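# Close the sliding door fully and gently

## Task

Slide the door completely closed while leaving every other object in its original place. Moving the door abruptly in either direction (a slam) counts as failure, as does the robot toppling or finishing on a tilt. The door must stay closed on its own; if only the robot is holding it shut at the end, the goal is not met.

## Robot and tools

ROBOT. A Hello Robot Stretch 3 with one arm. The base is 0.33 m long and 0.34 m wide, with two drive wheels, and cannot move sideways. A lift rides up and down a mast, and a telescoping arm reaches out to the robot's right. To move the gripper forward or back, drive the base. Turning in place pivots on the point between the drive wheels, 0.05 m behind the front edge. When the arm is retracted and the wrist folded, the wrist pokes 0.06 m past the right side and a turn sweeps a 0.28 m radius. A level, unfolded gripper reaches beyond that radius.

FRAMES. Base frame: origin on the floor between the drive wheels, x forward, y left, z up. hand_pose is reported in this frame, at the point where closed fingertips meet. With all wrist joints at 0, its x axis points up, y points back along the arm toward the mast, and z points to the robot's rear. The odometry frame is the base frame as it was at the start. Heading runs from -3.142 to 3.142 and is positive to the left.

execute_actions takes "actions", a list run in order. An empty list just returns the state and images. Each action can have "robot", "steps" (1 to 450 control steps at 30 per second, default 1) and "until". {"steps": n} alone waits. "robot" is one of three things: a command; {"stop": true}, which brakes everything and clears the queue; or a list of up to 8 commands and {"pause_s": s} items (s at most 15), run one after another.

A command can hold "base", "joints" and "contact_limits". "base" takes exactly one key. translate_m is a relative drive in metres from where the base is when that command begins, positive forward, size at most 1. rotate_rad is a relative turn in radians, positive counter-clockwise seen from above, size at most 3.2. "joints" maps joint names to absolute targets; joints not named keep their current goals. The ranges are:
- lift_m 0 to 1.1 m (arm height)
- arm_m 0 to 0.52 m (extension)
- wrist_yaw_rad -1.345 to 4.42 (0 lies along the arm, positive swings toward the front, 3.0 folds it over the base)
- wrist_pitch_rad -1.57 to 0.451 (0 level, negative tips the fingertips down)
- wrist_roll_rad -2.911 to 2.911
- gripper_m -0.089 to 0.179 (bigger is wider; the real fingertip gap is 0.007 m less when nearly closed and 0.025 m less when wide; the gap is 0 below 0.007)
- head_pan_rad -3.953 to 1.73 (0 forward, positive left, -1.57 looks along the arm)
- head_tilt_rad -1.53 to 0.419 (negative looks down)
"contact_limits": {"arm_m": e} sets, as motor effort in percent (1 to 100), how hard the arm may push before it halts. Lower is gentler, but too low halts it immediately. The limit lasts until the next arm_m command and is cut to the maximum shown in robot.contact_limits. Any invalid or out-of-range number rejects the whole call, and current motions carry on.

Motions start together and keep running across later actions and while you think. A new command takes over immediately. Named joints retarget, a base goal of the same kind replaces the old one, and any older queue is thrown away. The next queued command starts only when every motion of the previous one ends "done"; "off_target" also passes for the base and gripper. Any other ending drops the rest of the queue.

"until" ends an action early. {"robot": {"status": "ended"}} waits until nothing is moving and no queue is running. You can also compare fields, e.g. {"lift_m": [">", 0.3], "base_status": ["!=", "moving"]}, using =, !=, <, <=, > or >=, against values as printed. {"any": {"status": "ended"}} fires when the first motion or queue finishes.

SPEED. The base is fast (0.30 m/s, 1.9 rad/s) only when stowed: lift_m under 0.30, arm_m under 0.03 and wrist_yaw_rad over 2.54. Otherwise it is capped at 0.10 m/s and 0.63 rad/s.

RESULTS. Each result is a snapshot with one image per camera (head_camera 896x504, nav_camera 672x504 fisheye, wrist_camera 644x364). Head pan and tilt aim both head cameras. base_status shows progress in brackets, e.g. translate_m +0.12 of +0.30, taken from wheel turns, so slipping also counts. Status words:
- moving
- done (within tolerance)
- off_target (came to rest short of the goal; the base wheels may still be pushing)
- contact_stop (lift or arm hit something and went slack until commanded again)
- time_out
- stopped
- not_commanded
- torque_fault (a wrist or head servo went limp for about 10 s and refuses goals)
Also shown: joint_goals, measured_speeds, motor_effort (percent; the bracket is the peak; readings are biased and noisy), refusals, queue (idle, running, done, dropped, stopped) and queue_left. Lines starting refused:, dropped: or replaced: explain what happened, counting from 0. robot.on_its_own appears when the robot changed a goal itself, a joint is slack or off, an effort at rest is unusual, or base_tilt has drifted 3 degrees or more (forward and right positive). lidar_m gives 12 distances in 30-degree sectors starting straight ahead and going counter-clockwise (4th left, 7th behind, 10th right), in a plane 0.17 m up, ranging 0.15 to 12 m. wrist_depth_mm and head_depth_mm are 7x7 grids of median depth.

zoom_image: "camera" (head_camera, nav_camera or wrist_camera) and "region" [x0, y0, x1, y1] in pixels of that camera's latest image, measured from the top-left corner, at most 504x504.

finished_scene: "scene" (integer). This cannot be undone. Let every motion end first; a final stop may leave things short of their goals.

CAUTIONS. Fold or unfold the wrist only when lift_m is between 0.32 and 0.95, wrist_pitch_rad is -0.4 and roll is about 0. After folding, the lift can go down to 0.25. If yaw is below -0.4, keep pitch at -0.5 or lower. The robot can tip in several ways: pushing something rigid with the gripper above about 0.45 m; pushing again after a contact_stop; driving while gripping or pushing something fixed; or snagging furniture, especially when reversing. If it tips, reverse the last move in small steps, pull the gripper free, and if needed lower the lift to about 0.2. To grip, send gripper_m below the object's width. To release, send at least 0.02 above the value where the fingers touched. Move the door slowly with gentle contact so it does not slam. Do not bump other objects, and do not push hard.

Each tool is called in YAML: its name, and indented under it one key for each argument.

## Session

execute_actions:
  actions: []

Scene clock: 0.00 s.
robot.base_odometry: x=+0.000 y=+0.000 heading=+0.000 (m, m, rad; robot's odometry frame)
robot.turned_by_wheels: +0.000 (rad since the last result)
robot.turned_by_imu: +0.000 (rad since the last result)
robot.base_tilt: forward=-0.8 right=-1.6 (deg)
robot.lidar_m: 0.65 0.61 1.08 1.84 2.11 1.77 1.07 0.96 0.97 1.26 1.64 1.39
robot.head_depth_mm: 1777 1794 1806 1813 1821 1846 1844 / 1931 1997 1998 1999 2034 1990 1973 / 1954 2050 2105 2085 2134 2165 2062 / 1843 1876 1901 1913 1932 1952 1930 / 1682 1720 1715 1738 1764 1764 1798 / 1570 1576 1582 1611 1627 1645 1669 / 1441 1464 1474 1499 1500 1511 1523
robot.base_status: not_commanded
robot.joint_positions: lift_m=+0.370 arm_m=-0.001 wrist_yaw_rad=+2.982 wrist_pitch_rad=-0.588 wrist_roll_rad=-0.020 gripper_m=+0.037 head_pan_rad=+0.012 head_tilt_rad=-0.006
robot.joint_goals: lift_m=+0.370 arm_m=-0.001 wrist_yaw_rad=+2.982 wrist_pitch_rad=-0.588 wrist_roll_rad=-0.020 gripper_m=+0.037 head_pan_rad=+0.012 head_tilt_rad=-0.006
robot.joint_status: lift_m=not_commanded arm_m=not_commanded wrist_yaw_rad=not_commanded wrist_pitch_rad=not_commanded wrist_roll_rad=not_commanded gripper_m=not_commanded head_pan_rad=not_commanded head_tilt_rad=not_commanded
robot.measured_speeds: translate_m=+0.000 rotate_rad=+0.000 lift_m=+0.000 arm_m=+0.000 wrist_yaw_rad=+0.000 wrist_pitch_rad=+0.000 wrist_roll_rad=+0.000 head_pan_rad=+0.000 head_tilt_rad=+0.000
robot: refusals=0 queue=idle queue_left=0
robot.motor_effort: left_wheel=+0 right_wheel=+1 lift_m=+25 arm_m=-1 wrist_yaw_rad=+1 wrist_pitch_rad=+4 wrist_roll_rad=+0 gripper_m=+0 head_pan_rad=+0 head_tilt_rad=+1 (%)
robot.hand_pose: x=+0.0106 y=+0.0531 z=+0.3469 quat_wxyz=(+0.257, +0.684, +0.153, +0.665) (m; robot's base frame)
robot.wrist_depth_mm: - - - - - - - / - - - - - - - / 836 - 825 860 902 860 838 / 683 679 735 720 745 741 730 / 612 619 650 602 625 638 620 / 524 541 - - 559 561 563 / 482 - - 482 488 492 495
pictures: head_camera (sideways: a quarter turn clockwise sets it upright), nav_camera (sideways: a quarter turn counterclockwise sets it upright), wrist_camera
Images, in order (width x height): head_camera 896x504, nav_camera 672x504, wrist_camera 644x364.

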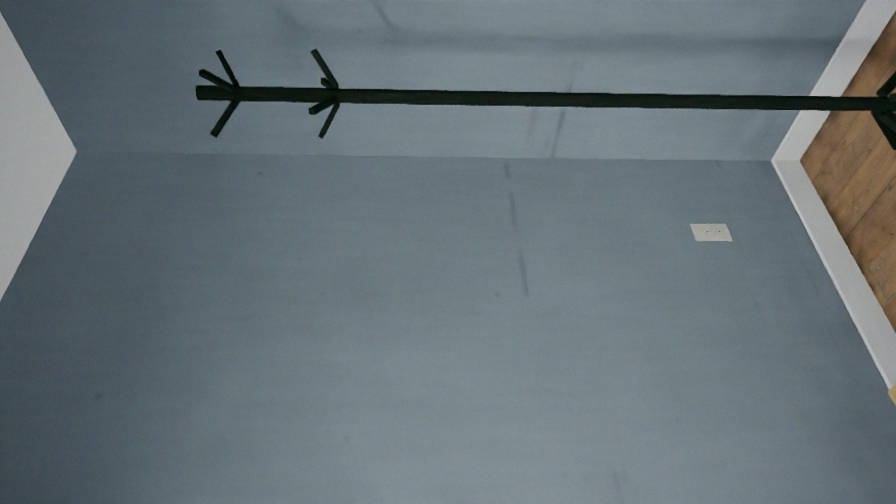

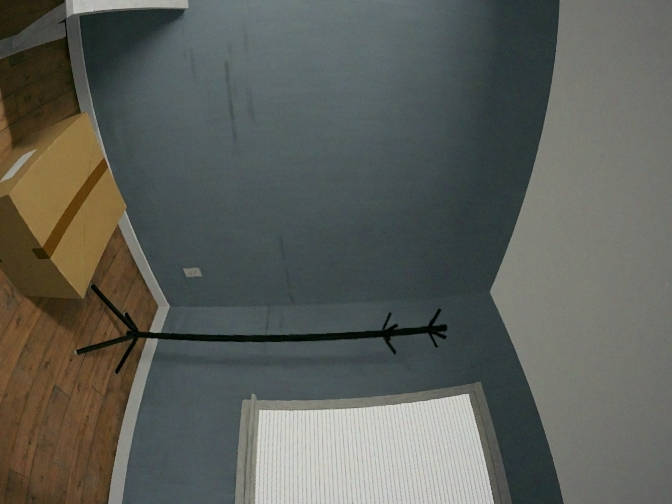

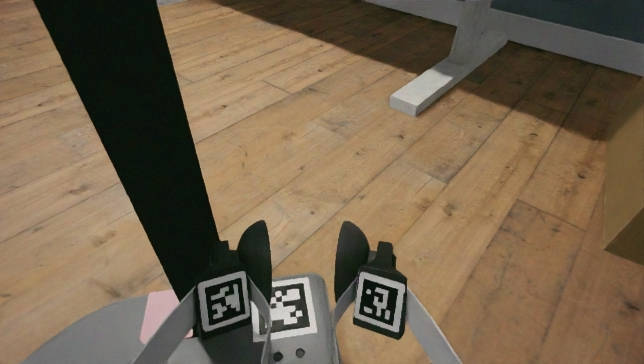

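execute_actions:
  actions:
    - {"robot":{"joints":{"head_pan_rad":1.6,"head_tilt_rad":-0.55}},"steps":100,"until":{"robot":{"status":"ended"}}}

execute_actions:
  actions:
    - {"robot":{"joints":{"head_pan_rad":-2.6}},"steps":150,"until":{"robot":{"status":"ended"}}}

Scene clock: 1.53 s.
robot.base_odometry: x=+0.000 y=+0.000 heading=+0.000 (m, m, rad; robot's odometry frame)
robot.turned_by_wheels: +0.000 (rad since the last result)
robot.turned_by_imu: +0.000 (rad since the last result)
robot.base_tilt: forward=-0.7 right=-1.6 (deg)
robot.lidar_m: 0.65 0.61 1.08 1.83 2.11 1.77 1.06 0.97 0.97 1.26 1.64 1.39
robot.head_depth_mm: 1477 1597 1488 1040 1747 1467 1232 / 1627 1767 1488 1093 1804 1463 1239 / 1802 1994 1500 2079 1814 1465 1233 / 2023 2195 1496 2259 1803 1460 1235 / 2160 2340 1716 2224 1803 1457 1237 / 2003 2202 2332 2386 1803 1470 1252 / 1886 2007 2235 2315 1831 1498 -
robot.base_status: not_commanded
robot.joint_positions: lift_m=+0.370 arm_m=-0.001 wrist_yaw_rad=+2.982 wrist_pitch_rad=-0.588 wrist_roll_rad=-0.020 gripper_m=+0.037 head_pan_rad=+1.593 head_tilt_rad=-0.543
robot.joint_goals: lift_m=+0.370 arm_m=-0.001 wrist_yaw_rad=+2.982 wrist_pitch_rad=-0.588 wrist_roll_rad=-0.020 gripper_m=+0.037 head_pan_rad=+1.600 head_tilt_rad=-0.550
robot.joint_status: lift_m=not_commanded arm_m=not_commanded wrist_yaw_rad=not_commanded wrist_pitch_rad=not_commanded wrist_roll_rad=not_commanded gripper_m=not_commanded head_pan_rad=done head_tilt_rad=done
robot.measured_speeds: translate_m=+0.000 rotate_rad=+0.000 lift_m=+0.000 arm_m=+0.000 wrist_yaw_rad=+0.000 wrist_pitch_rad=+0.000 wrist_roll_rad=+0.000 head_pan_rad=+0.000 head_tilt_rad=+0.000
robot: refusals=0 queue=done queue_left=0
robot.motor_effort: left_wheel=+0(0) right_wheel=+1(1) lift_m=+25(24) arm_m=-1(1) wrist_yaw_rad=+0(0) wrist_pitch_rad=+4(4) wrist_roll_rad=+0(0) gripper_m=+0(0) head_pan_rad=+3(42) head_tilt_rad=-3(34) (%)
robot.hand_pose: x=+0.0106 y=+0.0531 z=+0.3469 quat_wxyz=(+0.257, +0.684, +0.153, +0.665) (m; robot's base frame)
robot.wrist_depth_mm: - - - - - - - / - - - - - - - / 842 - 872 880 865 910 854 / 709 701 711 714 737 743 724 / 597 599 630 612 636 639 624 / 525 550 - - 550 566 574 / 481 - - 486 478 486 500
pictures: head_camera (sideways: a quarter turn clockwise sets it upright), nav_camera (sideways: a quarter turn counterclockwise sets it upright), wrist_camera
camera_calibration (this result's frames):
head_camera: T_world_to_cam=[[0.0170335, -0.552919, -0.833061, 1.11037], [-0.99947, -0.0325285, 0.00115378, 0.00316236], [-0.0277361, 0.8326, -0.55318, 0.67672], [0, 0, 0, 1]] pos_world=[0.00301682, 0.0506111, 1.29935]
nav_camera: T_world_to_cam=[[0.00234816, 0.475687, 0.879611, -1.09782], [0.999431, 0.0284826, -0.0180712, 0.0671563], [-0.0336498, 0.879153, -0.47535, 0.574297], [0, 0, 0, 1]] pos_world=[-0.0452152, 0.0154132, 1.23986]
wrist_camera: T_world_to_cam=[[0.983875, -0.172394, 0.04764, -0.0214112], [-0.0836817, -0.679108, -0.729252, 0.326679], [0.158071, 0.713507, -0.682584, 0.365764], [0, 0, 0, 1]] pos_world=[-0.00941368, -0.0428155, 0.488917]
Images, in order (width x height): head_camera 896x504, nav_camera 672x504, wrist_camera 644x364.

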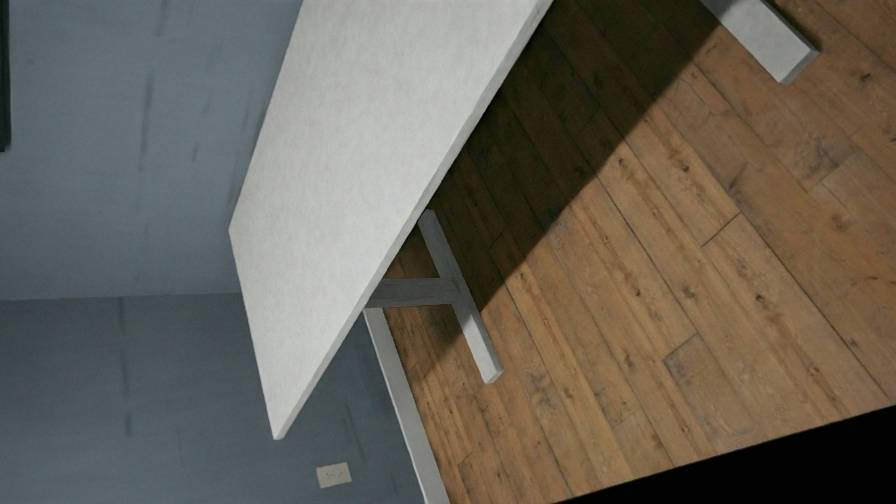

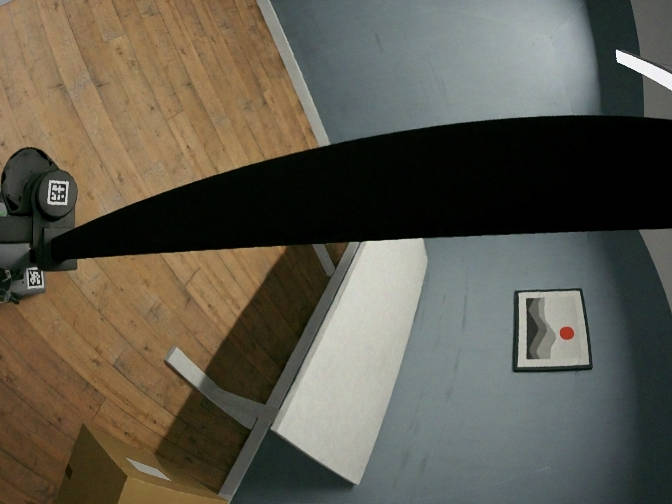

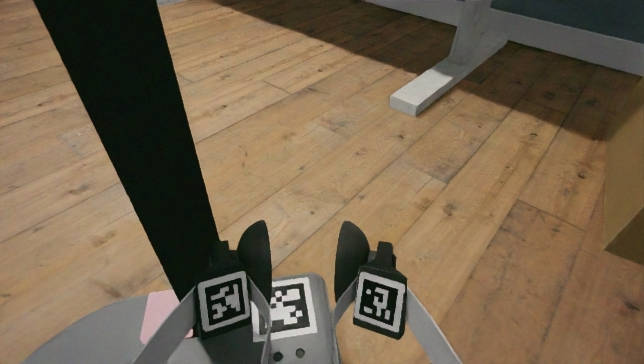

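Scene clock: 4.03 s.
robot.base_odometry: x=+0.000 y=+0.000 heading=+0.000 (m, m, rad; robot's odometry frame)
robot.turned_by_wheels: +0.000 (rad since the last result)
robot.turned_by_imu: +0.000 (rad since the last result)
robot.base_tilt: forward=-0.7 right=-1.7 (deg)
robot.lidar_m: 0.65 0.61 1.09 1.83 2.10 1.76 1.06 0.96 0.97 1.26 1.64 1.39
robot.head_depth_mm: 845 942 1058 1205 1418 1473 1237 / 835 920 1033 1188 1384 1457 1243 / 817 911 1020 1156 1354 1467 1230 / 808 890 999 1136 1312 1442 1230 / 802 881 980 1107 1281 1424 1229 / 787 854 947 1093 1298 1425 1240 / 774 872 2979 2346 1813 1470 1229
robot.base_status: not_commanded
robot.joint_positions: lift_m=+0.370 arm_m=-0.001 wrist_yaw_rad=+2.982 wrist_pitch_rad=-0.588 wrist_roll_rad=-0.020 gripper_m=+0.037 head_pan_rad=-2.593 head_tilt_rad=-0.543
robot.joint_goals: lift_m=+0.370 arm_m=-0.001 wrist_yaw_rad=+2.982 wrist_pitch_rad=-0.588 wrist_roll_rad=-0.020 gripper_m=+0.037 head_pan_rad=-2.600 head_tilt_rad=-0.550
robot.joint_status: lift_m=not_commanded arm_m=not_commanded wrist_yaw_rad=not_commanded wrist_pitch_rad=not_commanded wrist_roll_rad=not_commanded gripper_m=not_commanded head_pan_rad=done head_tilt_rad=done
robot.measured_speeds: translate_m=+0.000 rotate_rad=+0.000 lift_m=+0.000 arm_m=+0.000 wrist_yaw_rad=+0.000 wrist_pitch_rad=+0.000 wrist_roll_rad=+0.000 head_pan_rad=+0.000 head_tilt_rad=+0.000
robot: refusals=0 queue=done queue_left=0
robot.motor_effort: left_wheel=+0(0) right_wheel=+1(1) lift_m=+25(25) arm_m=-1(1) wrist_yaw_rad=+1(0) wrist_pitch_rad=+4(4) wrist_roll_rad=+0(0) gripper_m=-1(0) head_pan_rad=-3(40) head_tilt_rad=-4(4) (%)
robot.hand_pose: x=+0.0106 y=+0.0531 z=+0.3469 quat_wxyz=(+0.257, +0.684, +0.153, +0.665) (m; robot's base frame)
robot.wrist_depth_mm: - - - - - - - / - - - - - - - / 824 - 829 871 879 883 859 / 683 683 715 721 727 757 735 / 600 609 642 618 625 630 616 / 531 543 - - 562 566 566 / 482 - - 495 488 494 497
pictures: head_camera (sideways: a quarter turn clockwise sets it upright), nav_camera (sideways: a quarter turn counterclockwise sets it upright), wrist_camera
camera_calibration (this result's frames):
head_camera: T_world_to_cam=[[0.469562, 0.292853, -0.832916, 1.10742], [0.530664, -0.847581, 0.00115654, -0.00617509], [-0.705625, -0.442542, -0.553399, 0.681139], [0, 0, 0, 1]] pos_world=[-0.0360971, -0.0281127, 1.29934]
nav_camera: T_world_to_cam=[[-0.412559, -0.237272, 0.879487, -1.09513], [-0.527143, 0.849584, -0.0180729, 0.0764707], [-0.74291, -0.471072, -0.47558, 0.578924], [0, 0, 0, 1]] pos_world=[0.0185928, -0.0520981, 1.23986]
wrist_camera: T_world_to_cam=[[0.983875, -0.172394, 0.0476399, -0.0214112], [-0.0836818, -0.679108, -0.729252, 0.326679], [0.158071, 0.713507, -0.682584, 0.365764], [0, 0, 0, 1]] pos_world=[-0.00941368, -0.0428155, 0.488917]
Images, in order (width x height): head_camera 896x504, nav_camera 672x504, wrist_camera 644x364.

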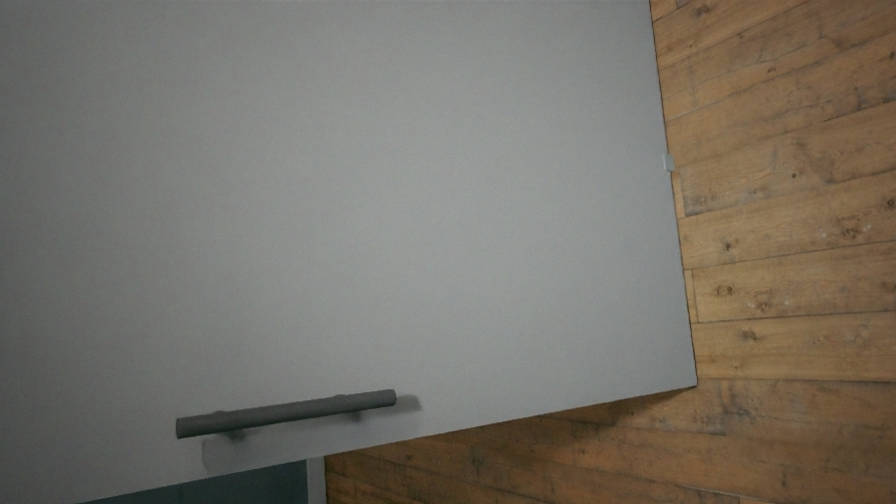

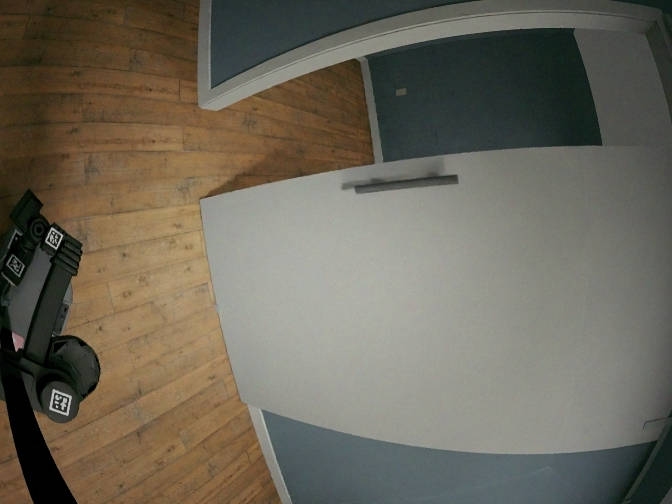

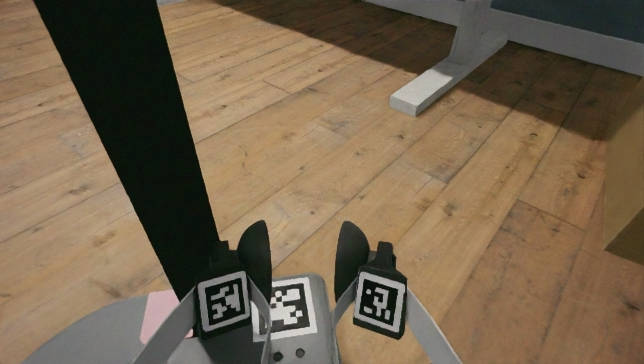

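execute_actions:
  actions:
    - {"robot":[{"base":{"rotate_rad":0.70},"joints":{"lift_m":0.9,"wrist_pitch_rad":-0.4}},{"base":{"translate_m":-0.4}},{"base":{"rotate_rad":-1.571}},{"base":{"translate_m":0.15},"joints":{"wrist_yaw_rad":0,"head_pan_rad":-1.5,"head_tilt_rad":-0.7,"gripper_m":0.12}},{"joints":{"wrist_pitch_rad":0,"lift_m":0.95}}],"steps":450,"until":{"robot":{"status":"ended"}}}
    - {"steps":200,"until":{"robot":{"status":"ended"}}}

Scene clock: 23.10 s.
robot.base_odometry: x=-0.209 y=-0.372 heading=-0.871 (m, m, rad; robot's odometry frame)
robot.turned_by_wheels: -0.871 (rad since the last result)
robot.turned_by_imu: -0.879 (rad since the last result)
robot.base_tilt: forward=-0.6 right=-1.6 (deg)
robot.lidar_m: 1.49 1.54 1.05 0.98 1.51 2.23 2.26 0.80 0.59 0.57 0.78 0.89
robot.head_depth_mm: 452 509 585 673 - - - / 454 494 551 - - - 1142 / 457 517 594 - - - 1132 / 2497 2840 2602 1927 1555 1336 1157 / 2529 2867 2533 1943 1584 1331 1160 / 2524 2888 2469 1920 1573 1341 1159 / 2534 2860 2498 1941 1553 1281 1160
robot.base_status: done (translate_m +0.1500 of +0.1500)
robot.joint_positions: lift_m=+0.950 arm_m=-0.001 wrist_yaw_rad=+0.002 wrist_pitch_rad=-0.021 wrist_roll_rad=-0.020 gripper_m=+0.120 head_pan_rad=-1.507 head_tilt_rad=-0.691
robot.joint_goals: lift_m=+0.950 arm_m=-0.001 wrist_yaw_rad=+0.000 wrist_pitch_rad=+0.000 wrist_roll_rad=-0.020 gripper_m=+0.120 head_pan_rad=-1.500 head_tilt_rad=-0.700
robot.joint_status: lift_m=done arm_m=not_commanded wrist_yaw_rad=done wrist_pitch_rad=done wrist_roll_rad=not_commanded gripper_m=done head_pan_rad=done head_tilt_rad=done
robot.measured_speeds: translate_m=+0.000 rotate_rad=+0.000 lift_m=+0.000 arm_m=+0.000 wrist_yaw_rad=+0.000 wrist_pitch_rad=+0.000 wrist_roll_rad=+0.000 head_pan_rad=+0.000 head_tilt_rad=+0.000
robot: refusals=0 queue=done queue_left=0
robot.motor_effort: left_wheel=+3(10) right_wheel=-2(6) lift_m=+28(28) arm_m=-1(1) wrist_yaw_rad=+0(1) wrist_pitch_rad=+8(8) wrist_roll_rad=+0(0) gripper_m=+0(80) head_pan_rad=+3(40) head_tilt_rad=-5(19) (%)
robot.hand_pose: x=-0.0211 y=-0.3999 z=+1.0591 quat_wxyz=(+0.714, +0.008, -0.700, -0.007) (m; robot's base frame)
robot.wrist_depth_mm: - - - 306 308 313 314 / - - - 315 318 315 318 / - - - 321 323 327 328 / - - - 329 335 335 339 / - - - 339 339 345 345 / - - - 350 350 356 361 / - - - 363 361 370 366
pictures: head_camera (sideways: a quarter turn clockwise sets it upright), nav_camera (sideways: a quarter turn counterclockwise sets it upright), wrist_camera
camera_calibration (this result's frames):
head_camera: T_world_to_cam=[[-0.0474851, 0.668372, -0.74231, 0.992464], [0.997266, 0.0738496, 0.0026993, -0.0110295], [0.0566235, -0.740152, -0.670051, 0.82824], [0, 0, 0, 1]] pos_world=[0.0112288, -0.049497, 1.29171]
nav_camera: T_world_to_cam=[[0.025394, -0.599718, 0.799808, -0.993908], [-0.997551, -0.0673583, -0.0188347, 0.0803284], [0.0651693, -0.797371, -0.59996, 0.735819], [0, 0, 0, 1]] pos_world=[0.0574182, -0.00393276, 1.23791]
wrist_camera: T_world_to_cam=[[-0.998837, 0.035171, 0.0329648, -0.0455097], [-0.0259157, 0.184814, -0.982432, 1.1506], [-0.0406455, -0.982144, -0.183688, -0.0305641], [0, 0, 0, 1]] pos_world=[-0.0168805, -0.241064, 1.12627]
Images, in order (width x height): head_camera 896x504, nav_camera 672x504, wrist_camera 644x364.

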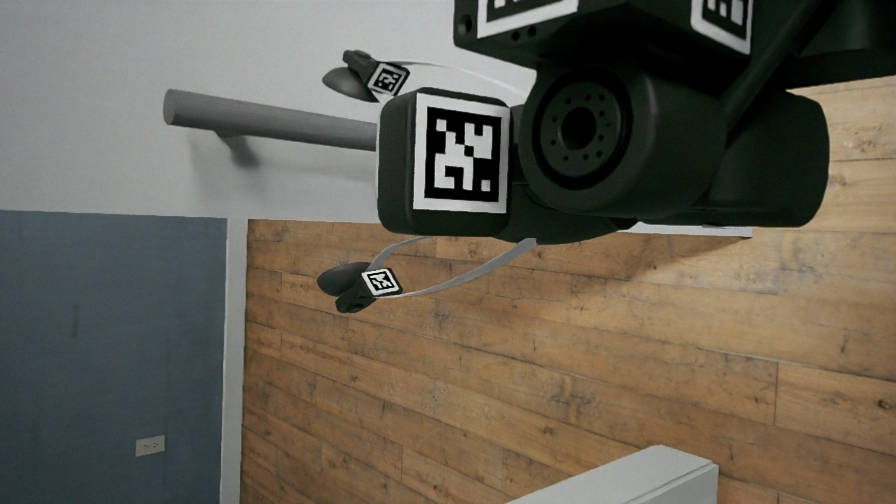

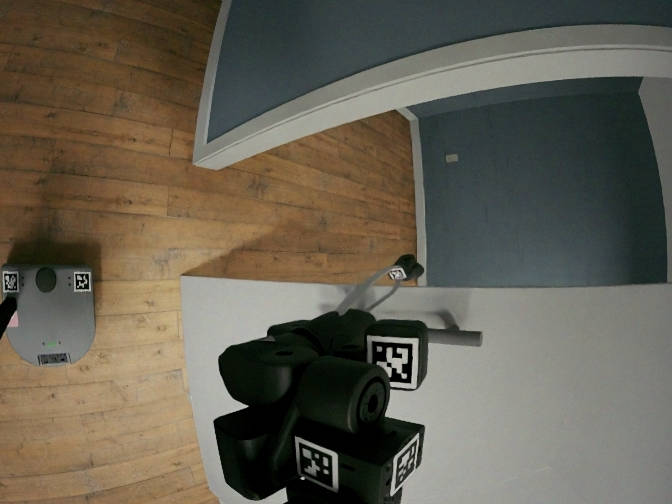

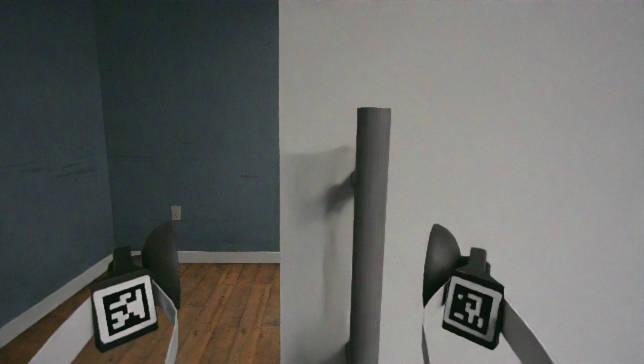

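execute_actions:
  actions:
    - {"robot":[{"base":{"translate_m":-0.035},"joints":{"lift_m":0.86}},{"joints":{"arm_m":0.115}},{"joints":{"gripper_m":0.02}},{"base":{"translate_m":0.2}}],"steps":450,"until":{"robot":{"status":"ended"}}}

Scene clock: 31.77 s.
robot.base_odometry: x=-0.103 y=-0.499 heading=-0.871 (m, m, rad; robot's odometry frame)
robot.turned_by_wheels: +0.000 (rad since the last result)
robot.turned_by_imu: -0.002 (rad since the last result)
robot.base_tilt: forward=-0.7 right=-1.6 (deg)
robot.lidar_m: 1.32 1.37 1.08 0.99 1.96 2.35 2.42 0.80 0.59 0.57 0.69 0.88
robot.head_depth_mm: 451 509 586 659 - 1123 1161 / 454 494 565 - - 1157 1161 / 457 515 585 - - 1145 1158 / 2469 2846 2489 1876 1557 1311 1162 / 2506 2808 2493 1928 1578 1339 1163 / 2508 2873 2474 1932 1170 1288 1163 / 2560 2764 775 839 999 1255 1164
robot.base_status: done (translate_m +0.2000 of +0.2000)
robot.joint_positions: lift_m=+0.860 arm_m=+0.115 wrist_yaw_rad=-0.180 wrist_pitch_rad=-0.020 wrist_roll_rad=-0.020 gripper_m=+0.020 head_pan_rad=-1.507 head_tilt_rad=-0.691
robot.joint_goals: lift_m=+0.860 arm_m=+0.115 wrist_yaw_rad=-0.174 wrist_pitch_rad=+0.000 wrist_roll_rad=-0.020 gripper_m=+0.020 head_pan_rad=-1.500 head_tilt_rad=-0.700
robot.joint_status: lift_m=done arm_m=done wrist_yaw_rad=done wrist_pitch_rad=done wrist_roll_rad=not_commanded gripper_m=done head_pan_rad=done head_tilt_rad=done
robot.measured_speeds: translate_m=+0.000 rotate_rad=+0.000 lift_m=+0.000 arm_m=+0.000 wrist_yaw_rad=+0.000 wrist_pitch_rad=+0.000 wrist_roll_rad=+0.000 head_pan_rad=+0.000 head_tilt_rad=+0.000
robot: refusals=0 queue=done queue_left=0
robot.on_its_own: wrist_yaw_rad is held at -0.174, not at your +0.000, by its stall guard, which is not easing now
robot.motor_effort: left_wheel=-1(13) right_wheel=+3(23) lift_m=+19(31) arm_m=+3(7) wrist_yaw_rad=+4(42) wrist_pitch_rad=+7(8) wrist_roll_rad=+0(0) gripper_m=-3(84) head_pan_rad=+3(3) head_tilt_rad=-4(5) (%)
robot.hand_pose: x=-0.0672 y=-0.5113 z=+0.9699 quat_wxyz=(+0.711, -0.056, -0.698, -0.071) (m; robot's base frame)
robot.wrist_depth_mm: - - 192 139 213 227 242 / - - 196 143 219 232 249 / - - 203 147 225 244 257 / - - 209 151 234 248 261 / - - 210 151 238 257 272 / - - - 155 251 264 284 / - - 228 162 257 275 294
pictures: head_camera (sideways: a quarter turn clockwise sets it upright), nav_camera (sideways: a quarter turn counterclockwise sets it upright), wrist_camera
camera_calibration (this result's frames):
head_camera: T_world_to_cam=[[-0.0475831, 0.66859, -0.742108, 0.992201], [0.997257, 0.0739736, 0.00270241, -0.0110335], [0.0567032, -0.739943, -0.670275, 0.828531], [0, 0, 0, 1]] pos_world=[0.0112348, -0.0494933, 1.29169]
nav_camera: T_world_to_cam=[[0.0254845, -0.599956, 0.799627, -0.993672], [-0.997543, -0.0674775, -0.0188359, 0.0803298], [0.0652575, -0.797182, -0.600202, 0.736133], [0, 0, 0, 1]] pos_world=[0.0574175, -0.00390705, 1.23791]
wrist_camera: T_world_to_cam=[[-0.976059, 0.214984, 0.0330187, 0.00862868], [0.00756095, 0.185251, -0.982662, 1.08505], [-0.217374, -0.958887, -0.182442, -0.159387], [0, 0, 0, 1]] pos_world=[-0.0344285, -0.355697, 1.03688]
Images, in order (width x height): head_camera 896x504, nav_camera 672x504, wrist_camera 644x364.

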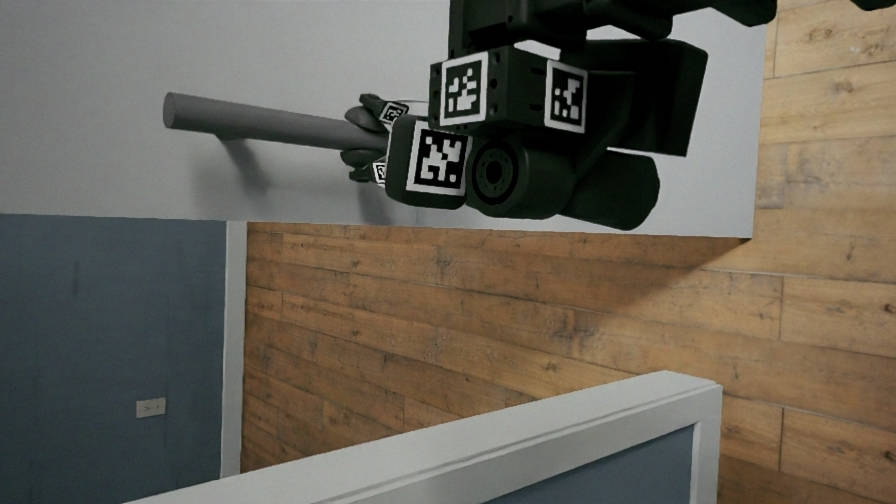

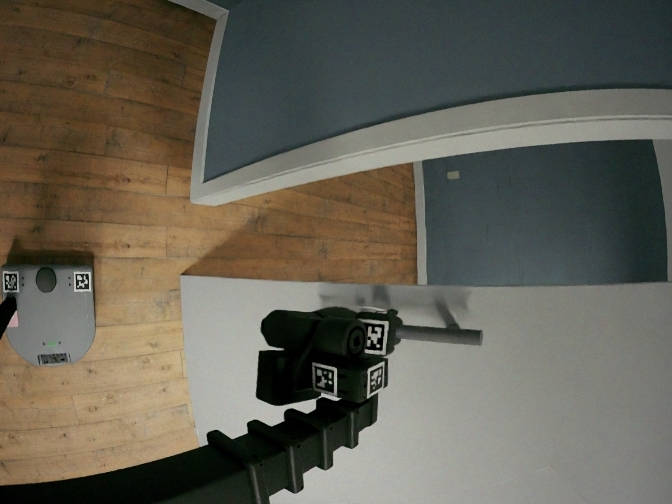

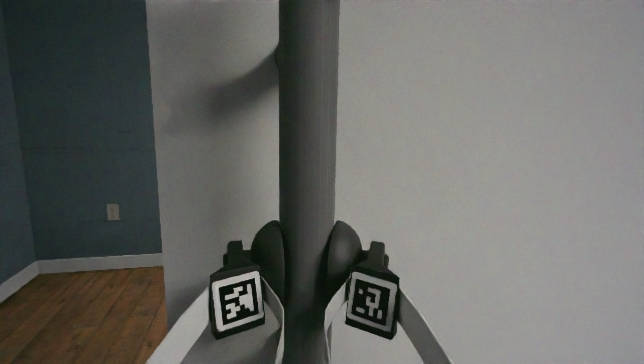

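execute_actions:
  actions:
    - {"robot":{"base":{"translate_m":0.32},"joints":{"arm_m":0.125,"gripper_m":0.01,"head_pan_rad":-1.4,"head_tilt_rad":0.1}},"steps":450,"until":{"robot":{"status":"ended"}}}

Scene clock: 36.67 s.
robot.base_odometry: x=+0.103 y=-0.744 heading=-0.871 (m, m, rad; robot's odometry frame)
robot.turned_by_wheels: +0.000 (rad since the last result)
robot.turned_by_imu: -0.001 (rad since the last result)
robot.base_tilt: forward=-0.7 right=-1.7 (deg)
robot.lidar_m: 1.00 1.04 1.30 1.03 1.04 2.61 2.42 0.80 0.59 0.57 0.65 0.89
robot.head_depth_mm: 522 519 515 511 505 502 499 / 533 527 523 518 514 511 507 / 587 583 578 575 567 564 559 / 612 607 602 597 591 587 582 / 625 617 612 606 600 597 591 / 636 629 624 619 614 608 602 / 650 644 636 632 625 620 615
robot.base_status: done (translate_m +0.3200 of +0.3200)
robot.joint_positions: lift_m=+0.860 arm_m=+0.125 wrist_yaw_rad=-0.301 wrist_pitch_rad=-0.020 wrist_roll_rad=-0.020 gripper_m=+0.010 head_pan_rad=-1.407 head_tilt_rad=+0.085
robot.joint_goals: lift_m=+0.860 arm_m=+0.125 wrist_yaw_rad=-0.300 wrist_pitch_rad=+0.000 wrist_roll_rad=-0.020 gripper_m=+0.010 head_pan_rad=-1.400 head_tilt_rad=+0.100
robot.joint_status: lift_m=done arm_m=done wrist_yaw_rad=done wrist_pitch_rad=done wrist_roll_rad=not_commanded gripper_m=done head_pan_rad=done head_tilt_rad=done
robot.measured_speeds: translate_m=+0.000 rotate_rad=+0.000 lift_m=+0.000 arm_m=+0.000 wrist_yaw_rad=+0.000 wrist_pitch_rad=+0.000 wrist_roll_rad=+0.000 head_pan_rad=+0.000 head_tilt_rad=+0.000
robot: refusals=0 queue=done queue_left=0
robot.on_its_own: wrist_yaw_rad is held at -0.300, not at your +0.000, by its stall guard, which is not easing now
robot.motor_effort: left_wheel=+0(18) right_wheel=-1(30) lift_m=+19(19) arm_m=+3(9) wrist_yaw_rad=+1(53) wrist_pitch_rad=+8(8) wrist_roll_rad=+0(0) gripper_m=-5(51) head_pan_rad=+3(9) head_tilt_rad=+7(40) (%)
robot.hand_pose: x=-0.0973 y=-0.5138 z=+0.9696 quat_wxyz=(+0.705, -0.098, -0.693, -0.115) (m; robot's base frame)
robot.wrist_depth_mm: 199 178 188 137 223 246 275 / 203 183 192 140 230 254 282 / 208 188 196 144 233 262 294 / 212 194 203 148 244 269 303 / 219 225 206 150 249 279 315 / 226 228 - 154 265 291 328 / 229 238 219 160 266 301 341
pictures: head_camera (sideways: a quarter turn clockwise sets it upright), nav_camera (sideways: a quarter turn counterclockwise sets it upright), wrist_camera
camera_calibration (this result's frames):
head_camera: T_world_to_cam=[[0.00206722, -0.0424116, -0.999098, 1.3274], [0.985042, 0.172234, -0.0052732, -0.000574256], [0.172303, -0.984143, 0.0421332, -0.0993168], [0, 0, 0, 1]] pos_world=[0.0149342, -0.0413459, 1.33038]
nav_camera: T_world_to_cam=[[-0.0342217, 0.128492, 0.99112, -1.24356], [-0.983827, -0.178797, -0.0107901, 0.0697872], [0.175823, -0.97546, 0.132532, -0.218231], [0, 0, 0, 1]] pos_world=[0.0644717, -0.0406102, 1.2622]
wrist_camera: T_world_to_cam=[[-0.942877, 0.331487, 0.0331726, 0.0427501], [0.0300863, 0.183897, -0.982485, 1.08684], [-0.331781, -0.925364, -0.183365, -0.161451], [0, 0, 0, 1]] pos_world=[-0.0459572, -0.363438, 1.03678]
Images, in order (width x height): head_camera 896x504, nav_camera 672x504, wrist_camera 644x364.

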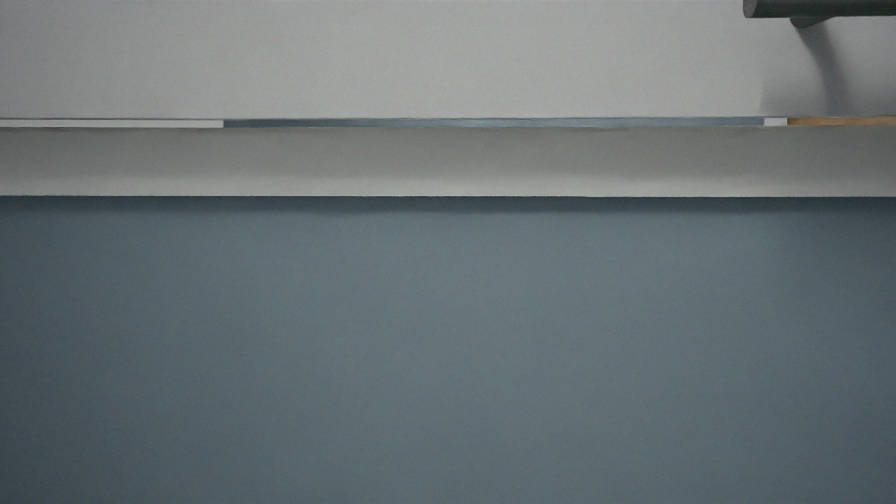

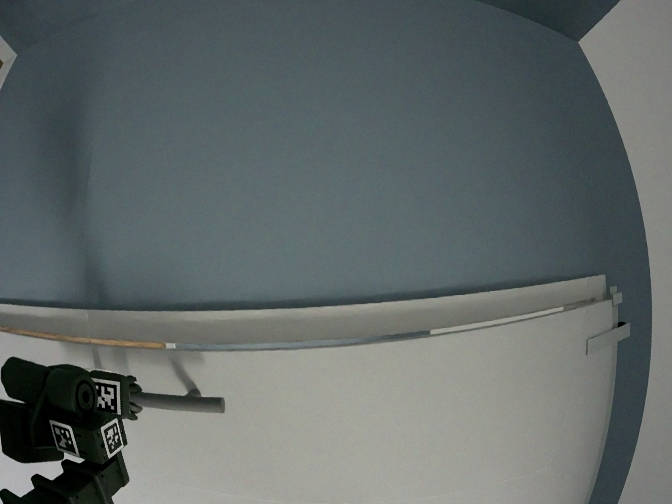

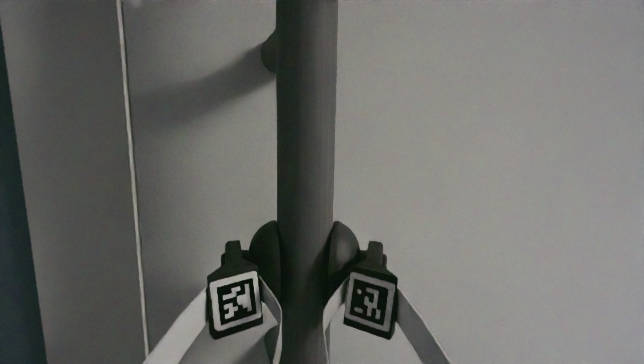

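execute_actions:
  actions:
    - {"robot":[{"base":{"translate_m":0.035},"joints":{"head_tilt_rad":0.4,"wrist_yaw_rad":-0.27}},{"base":{"translate_m":0.03}}],"steps":450,"until":{"robot":{"status":"ended"}}}

zoom_image:
  camera: "nav_camera"
  region: [472,200,672,400]

Scene clock: 38.90 s.
robot.base_odometry: x=+0.125 y=-0.770 heading=-0.871 (m, m, rad; robot's odometry frame)
robot.turned_by_wheels: +0.000 (rad since the last result)
robot.turned_by_imu: +0.000 (rad since the last result)
robot.base_tilt: forward=-0.7 right=-1.7 (deg)
robot.lidar_m: 0.97 1.01 1.29 1.04 1.05 2.63 2.43 0.80 0.59 0.57 0.65 0.89
robot.head_depth_mm: 682 633 588 548 513 483 456 / 699 649 604 569 548 522 498 / 790 727 670 626 584 550 521 / 814 745 691 642 597 562 528 / 837 764 703 653 610 571 537 / 852 783 720 666 621 580 546 / 878 800 735 681 632 591 556
robot.base_status: done (translate_m +0.0350 of +0.0350)
robot.joint_positions: lift_m=+0.860 arm_m=+0.125 wrist_yaw_rad=-0.337 wrist_pitch_rad=-0.020 wrist_roll_rad=-0.020 gripper_m=+0.010 head_pan_rad=-1.407 head_tilt_rad=+0.383
robot.joint_goals: lift_m=+0.860 arm_m=+0.125 wrist_yaw_rad=-0.330 wrist_pitch_rad=+0.000 wrist_roll_rad=-0.020 gripper_m=+0.010 head_pan_rad=-1.400 head_tilt_rad=+0.400
robot.joint_status: lift_m=done arm_m=done wrist_yaw_rad=off_target wrist_pitch_rad=done wrist_roll_rad=not_commanded gripper_m=done head_pan_rad=done head_tilt_rad=done
robot.measured_speeds: translate_m=+0.000 rotate_rad=+0.000 lift_m=+0.000 arm_m=+0.000 wrist_yaw_rad=+0.000 wrist_pitch_rad=+0.000 wrist_roll_rad=+0.000 head_pan_rad=+0.000 head_tilt_rad=+0.000
robot: refusals=0 queue=dropped queue_left=0
robot.on_its_own: wrist_yaw_rad is held at -0.330, not at your -0.270, by its stall guard, which is not easing now
robot.motor_effort: left_wheel=-1(15) right_wheel=+1(20) lift_m=+20(20) arm_m=+3(3) wrist_yaw_rad=+5(38) wrist_pitch_rad=+7(7) wrist_roll_rad=+0(0) gripper_m=-6(12) head_pan_rad=+4(3) head_tilt_rad=+8(29) (%)
robot.hand_pose: x=-0.1060 y=-0.5110 z=+0.9696 quat_wxyz=(+0.703, -0.110, -0.691, -0.127) (m; robot's base frame)
robot.wrist_depth_mm: 204 179 189 140 229 257 289 / 208 186 194 144 234 265 301 / 212 188 199 149 244 270 314 / 217 194 204 153 250 284 324 / 224 224 207 154 259 292 339 / 229 229 207 157 272 303 355 / 236 235 223 164 278 315 367
pictures: head_camera (sideways: a quarter turn clockwise sets it upright), nav_camera (sideways: a quarter turn counterclockwise sets it upright), wrist_camera
dropped: robot: command 0 of its queue: wrist_yaw_rad: off_target
camera_calibration (this result's frames):
head_camera: T_world_to_cam=[[0.0495334, -0.329253, -0.942942, 1.25438], [0.985343, 0.170409, -0.00774219, 0.0026408], [0.163235, -0.928737, 0.332868, -0.477839], [0, 0, 0, 1]] pos_world=[0.0132646, -0.0312297, 1.34188]
nav_camera: T_world_to_cam=[[-0.0806696, 0.409125, 0.908906, -1.13662], [-0.983407, -0.181324, -0.00566269, 0.0631126], [0.16249, -0.894281, 0.416963, -0.588554], [0, 0, 0, 1]] pos_world=[0.0660091, -0.0498717, 1.27884]
wrist_camera: T_world_to_cam=[[-0.930423, 0.364978, 0.0332282, 0.0519932], [0.03658, 0.182699, -0.982488, 1.08666], [-0.364657, -0.912914, -0.183339, -0.158823], [0, 0, 0, 1]] pos_world=[-0.0492902, -0.3625, 1.03678]
Images, in order (width x height): head_camera 896x504, nav_camera 672x504, wrist_camera 644x364.

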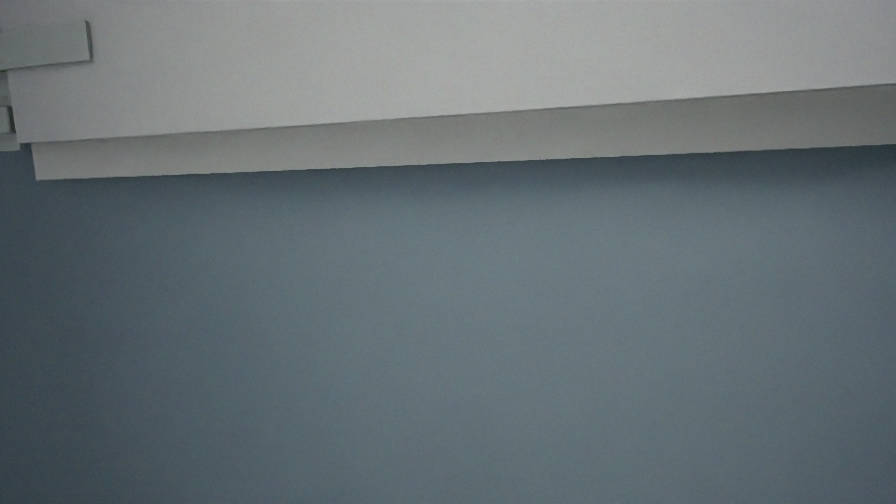

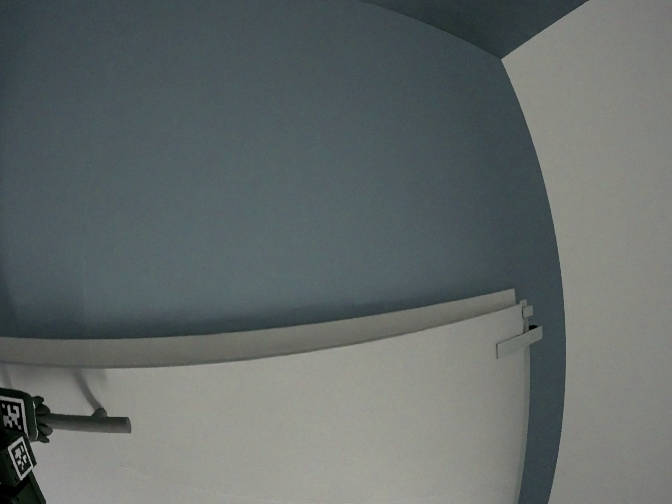

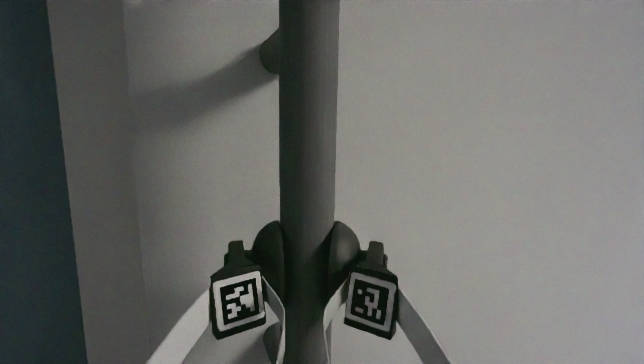

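Region (472, 200, 672, 400) of nav_camera's 672x504 image, scaled by 2.520, with more detail than that image has.

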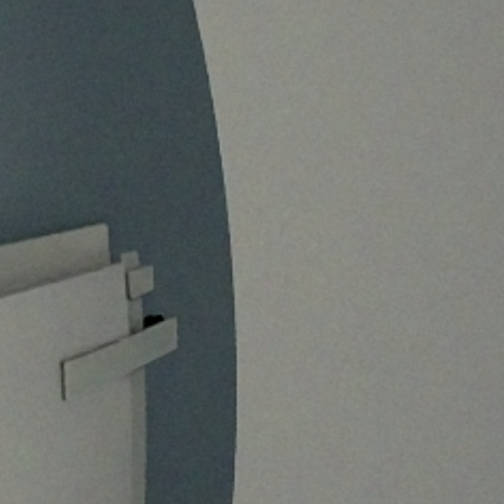

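About 2–3 cm to the stop.

execute_actions:
  actions:
    - {"robot":{"base":{"translate_m":0.04},"joints":{"arm_m":0.13}},"steps":450,"until":{"robot":{"status":"ended"}}}

zoom_image:
  camera: "nav_camera"
  region: [472,200,672,400]

Scene clock: 41.60 s.
robot.base_odometry: x=+0.151 y=-0.801 heading=-0.871 (m, m, rad; robot's odometry frame)
robot.turned_by_wheels: +0.000 (rad since the last result)
robot.turned_by_imu: +0.000 (rad since the last result)
robot.base_tilt: forward=-0.6 right=-1.6 (deg)
robot.lidar_m: 0.93 0.96 1.27 1.04 1.05 2.67 2.42 0.80 0.59 0.57 0.65 0.89
robot.head_depth_mm: 683 632 586 547 513 483 458 / 712 660 634 601 569 537 508 / 796 732 677 628 589 553 520 / 815 746 690 641 598 560 529 / 833 764 706 654 610 571 537 / 854 779 719 665 622 581 548 / 880 803 735 682 632 590 554
robot.base_status: done (translate_m +0.0400 of +0.0400)
robot.joint_positions: lift_m=+0.860 arm_m=+0.130 wrist_yaw_rad=-0.410 wrist_pitch_rad=-0.021 wrist_roll_rad=-0.020 gripper_m=+0.010 head_pan_rad=-1.407 head_tilt_rad=+0.383
robot.joint_goals: lift_m=+0.860 arm_m=+0.130 wrist_yaw_rad=-0.399 wrist_pitch_rad=+0.000 wrist_roll_rad=-0.020 gripper_m=+0.010 head_pan_rad=-1.400 head_tilt_rad=+0.400
robot.joint_status: lift_m=done arm_m=done wrist_yaw_rad=off_target wrist_pitch_rad=done wrist_roll_rad=not_commanded gripper_m=done head_pan_rad=done head_tilt_rad=done
robot.measured_speeds: translate_m=+0.000 rotate_rad=+0.000 lift_m=+0.000 arm_m=+0.000 wrist_yaw_rad=+0.000 wrist_pitch_rad=+0.000 wrist_roll_rad=+0.000 head_pan_rad=+0.000 head_tilt_rad=+0.000
robot: refusals=0 queue=done queue_left=0
robot.on_its_own: wrist_yaw_rad is held at -0.399, not at your -0.270, by its stall guard, which is not easing now
robot.motor_effort: left_wheel=-2(16) right_wheel=+1(20) lift_m=+20(20) arm_m=+4(9) wrist_yaw_rad=+7(39) wrist_pitch_rad=+7(7) wrist_roll_rad=+0(0) gripper_m=-5(12) head_pan_rad=+3(2) head_tilt_rad=+8(8) (%)
robot.hand_pose: x=-0.1233 y=-0.5091 z=+0.9696 quat_wxyz=(+0.698, -0.135, -0.687, -0.153) (m; robot's base frame)
robot.wrist_depth_mm: 200 176 187 143 237 275 324 / 206 180 194 147 246 282 335 / 212 187 199 151 250 295 353 / 215 192 203 156 261 304 368 / 220 197 208 157 273 319 384 / 226 223 206 159 288 330 405 / 231 234 220 167 295 345 426
pictures: head_camera (sideways: a quarter turn clockwise sets it upright), nav_camera (sideways: a quarter turn counterclockwise sets it upright), wrist_camera
camera_calibration (this result's frames):
head_camera: T_world_to_cam=[[0.0495935, -0.329304, -0.942921, 1.25435], [0.985317, 0.17056, -0.00774265, 0.00264155], [0.163374, -0.928692, 0.332928, -0.477918], [0, 0, 0, 1]] pos_world=[0.0132689, -0.0312262, 1.34188]
nav_camera: T_world_to_cam=[[-0.0807415, 0.409169, 0.908879, -1.13658], [-0.983379, -0.181475, -0.00566153, 0.0631109], [0.162622, -0.89423, 0.417021, -0.58863], [0, 0, 0, 1]] pos_world=[0.066017, -0.0498639, 1.27884]
wrist_camera: T_world_to_cam=[[-0.901534, 0.431423, 0.0333224, 0.0725404], [0.0496728, 0.179684, -0.982469, 1.08698], [-0.429847, -0.884075, -0.183422, -0.156669], [0, 0, 0, 1]] pos_world=[-0.0559397, -0.365117, 1.03677]
Images, in order (width x height): head_camera 896x504, nav_camera 672x504, wrist_camera 644x364.

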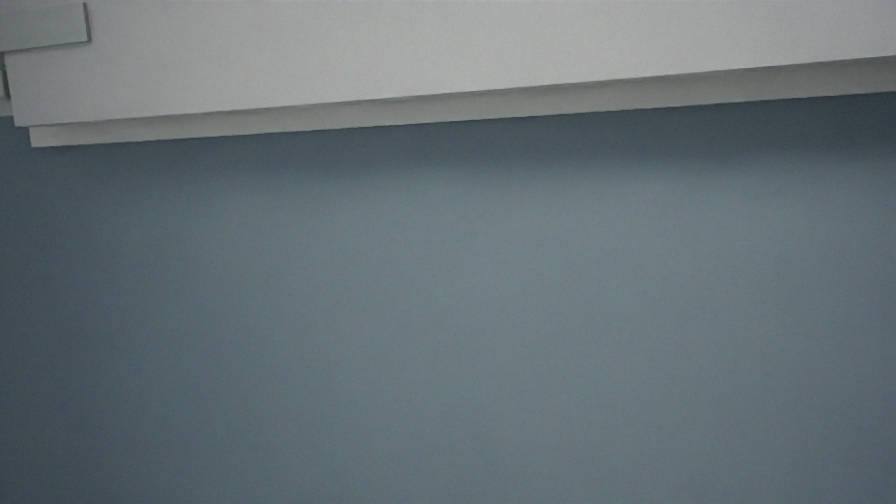

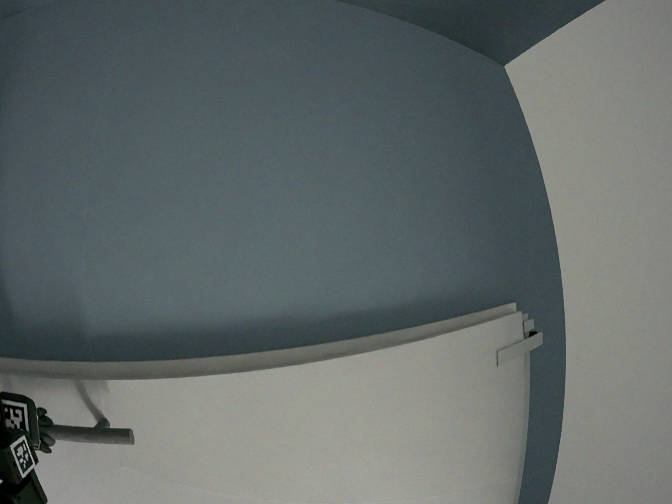

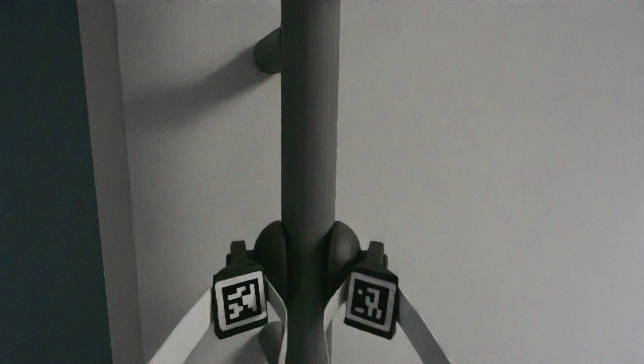

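Region (472, 200, 672, 400) of nav_camera's 672x504 image, scaled by 2.520, with more detail than that image has.

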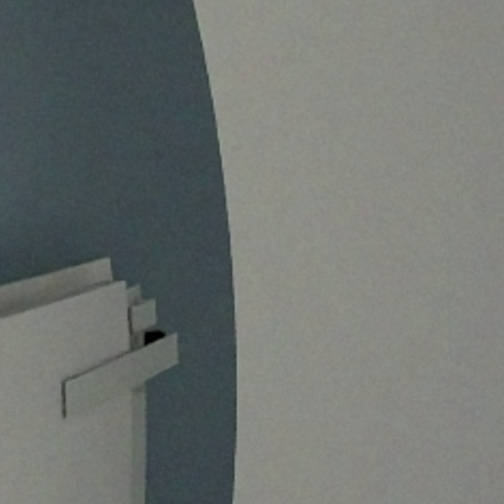

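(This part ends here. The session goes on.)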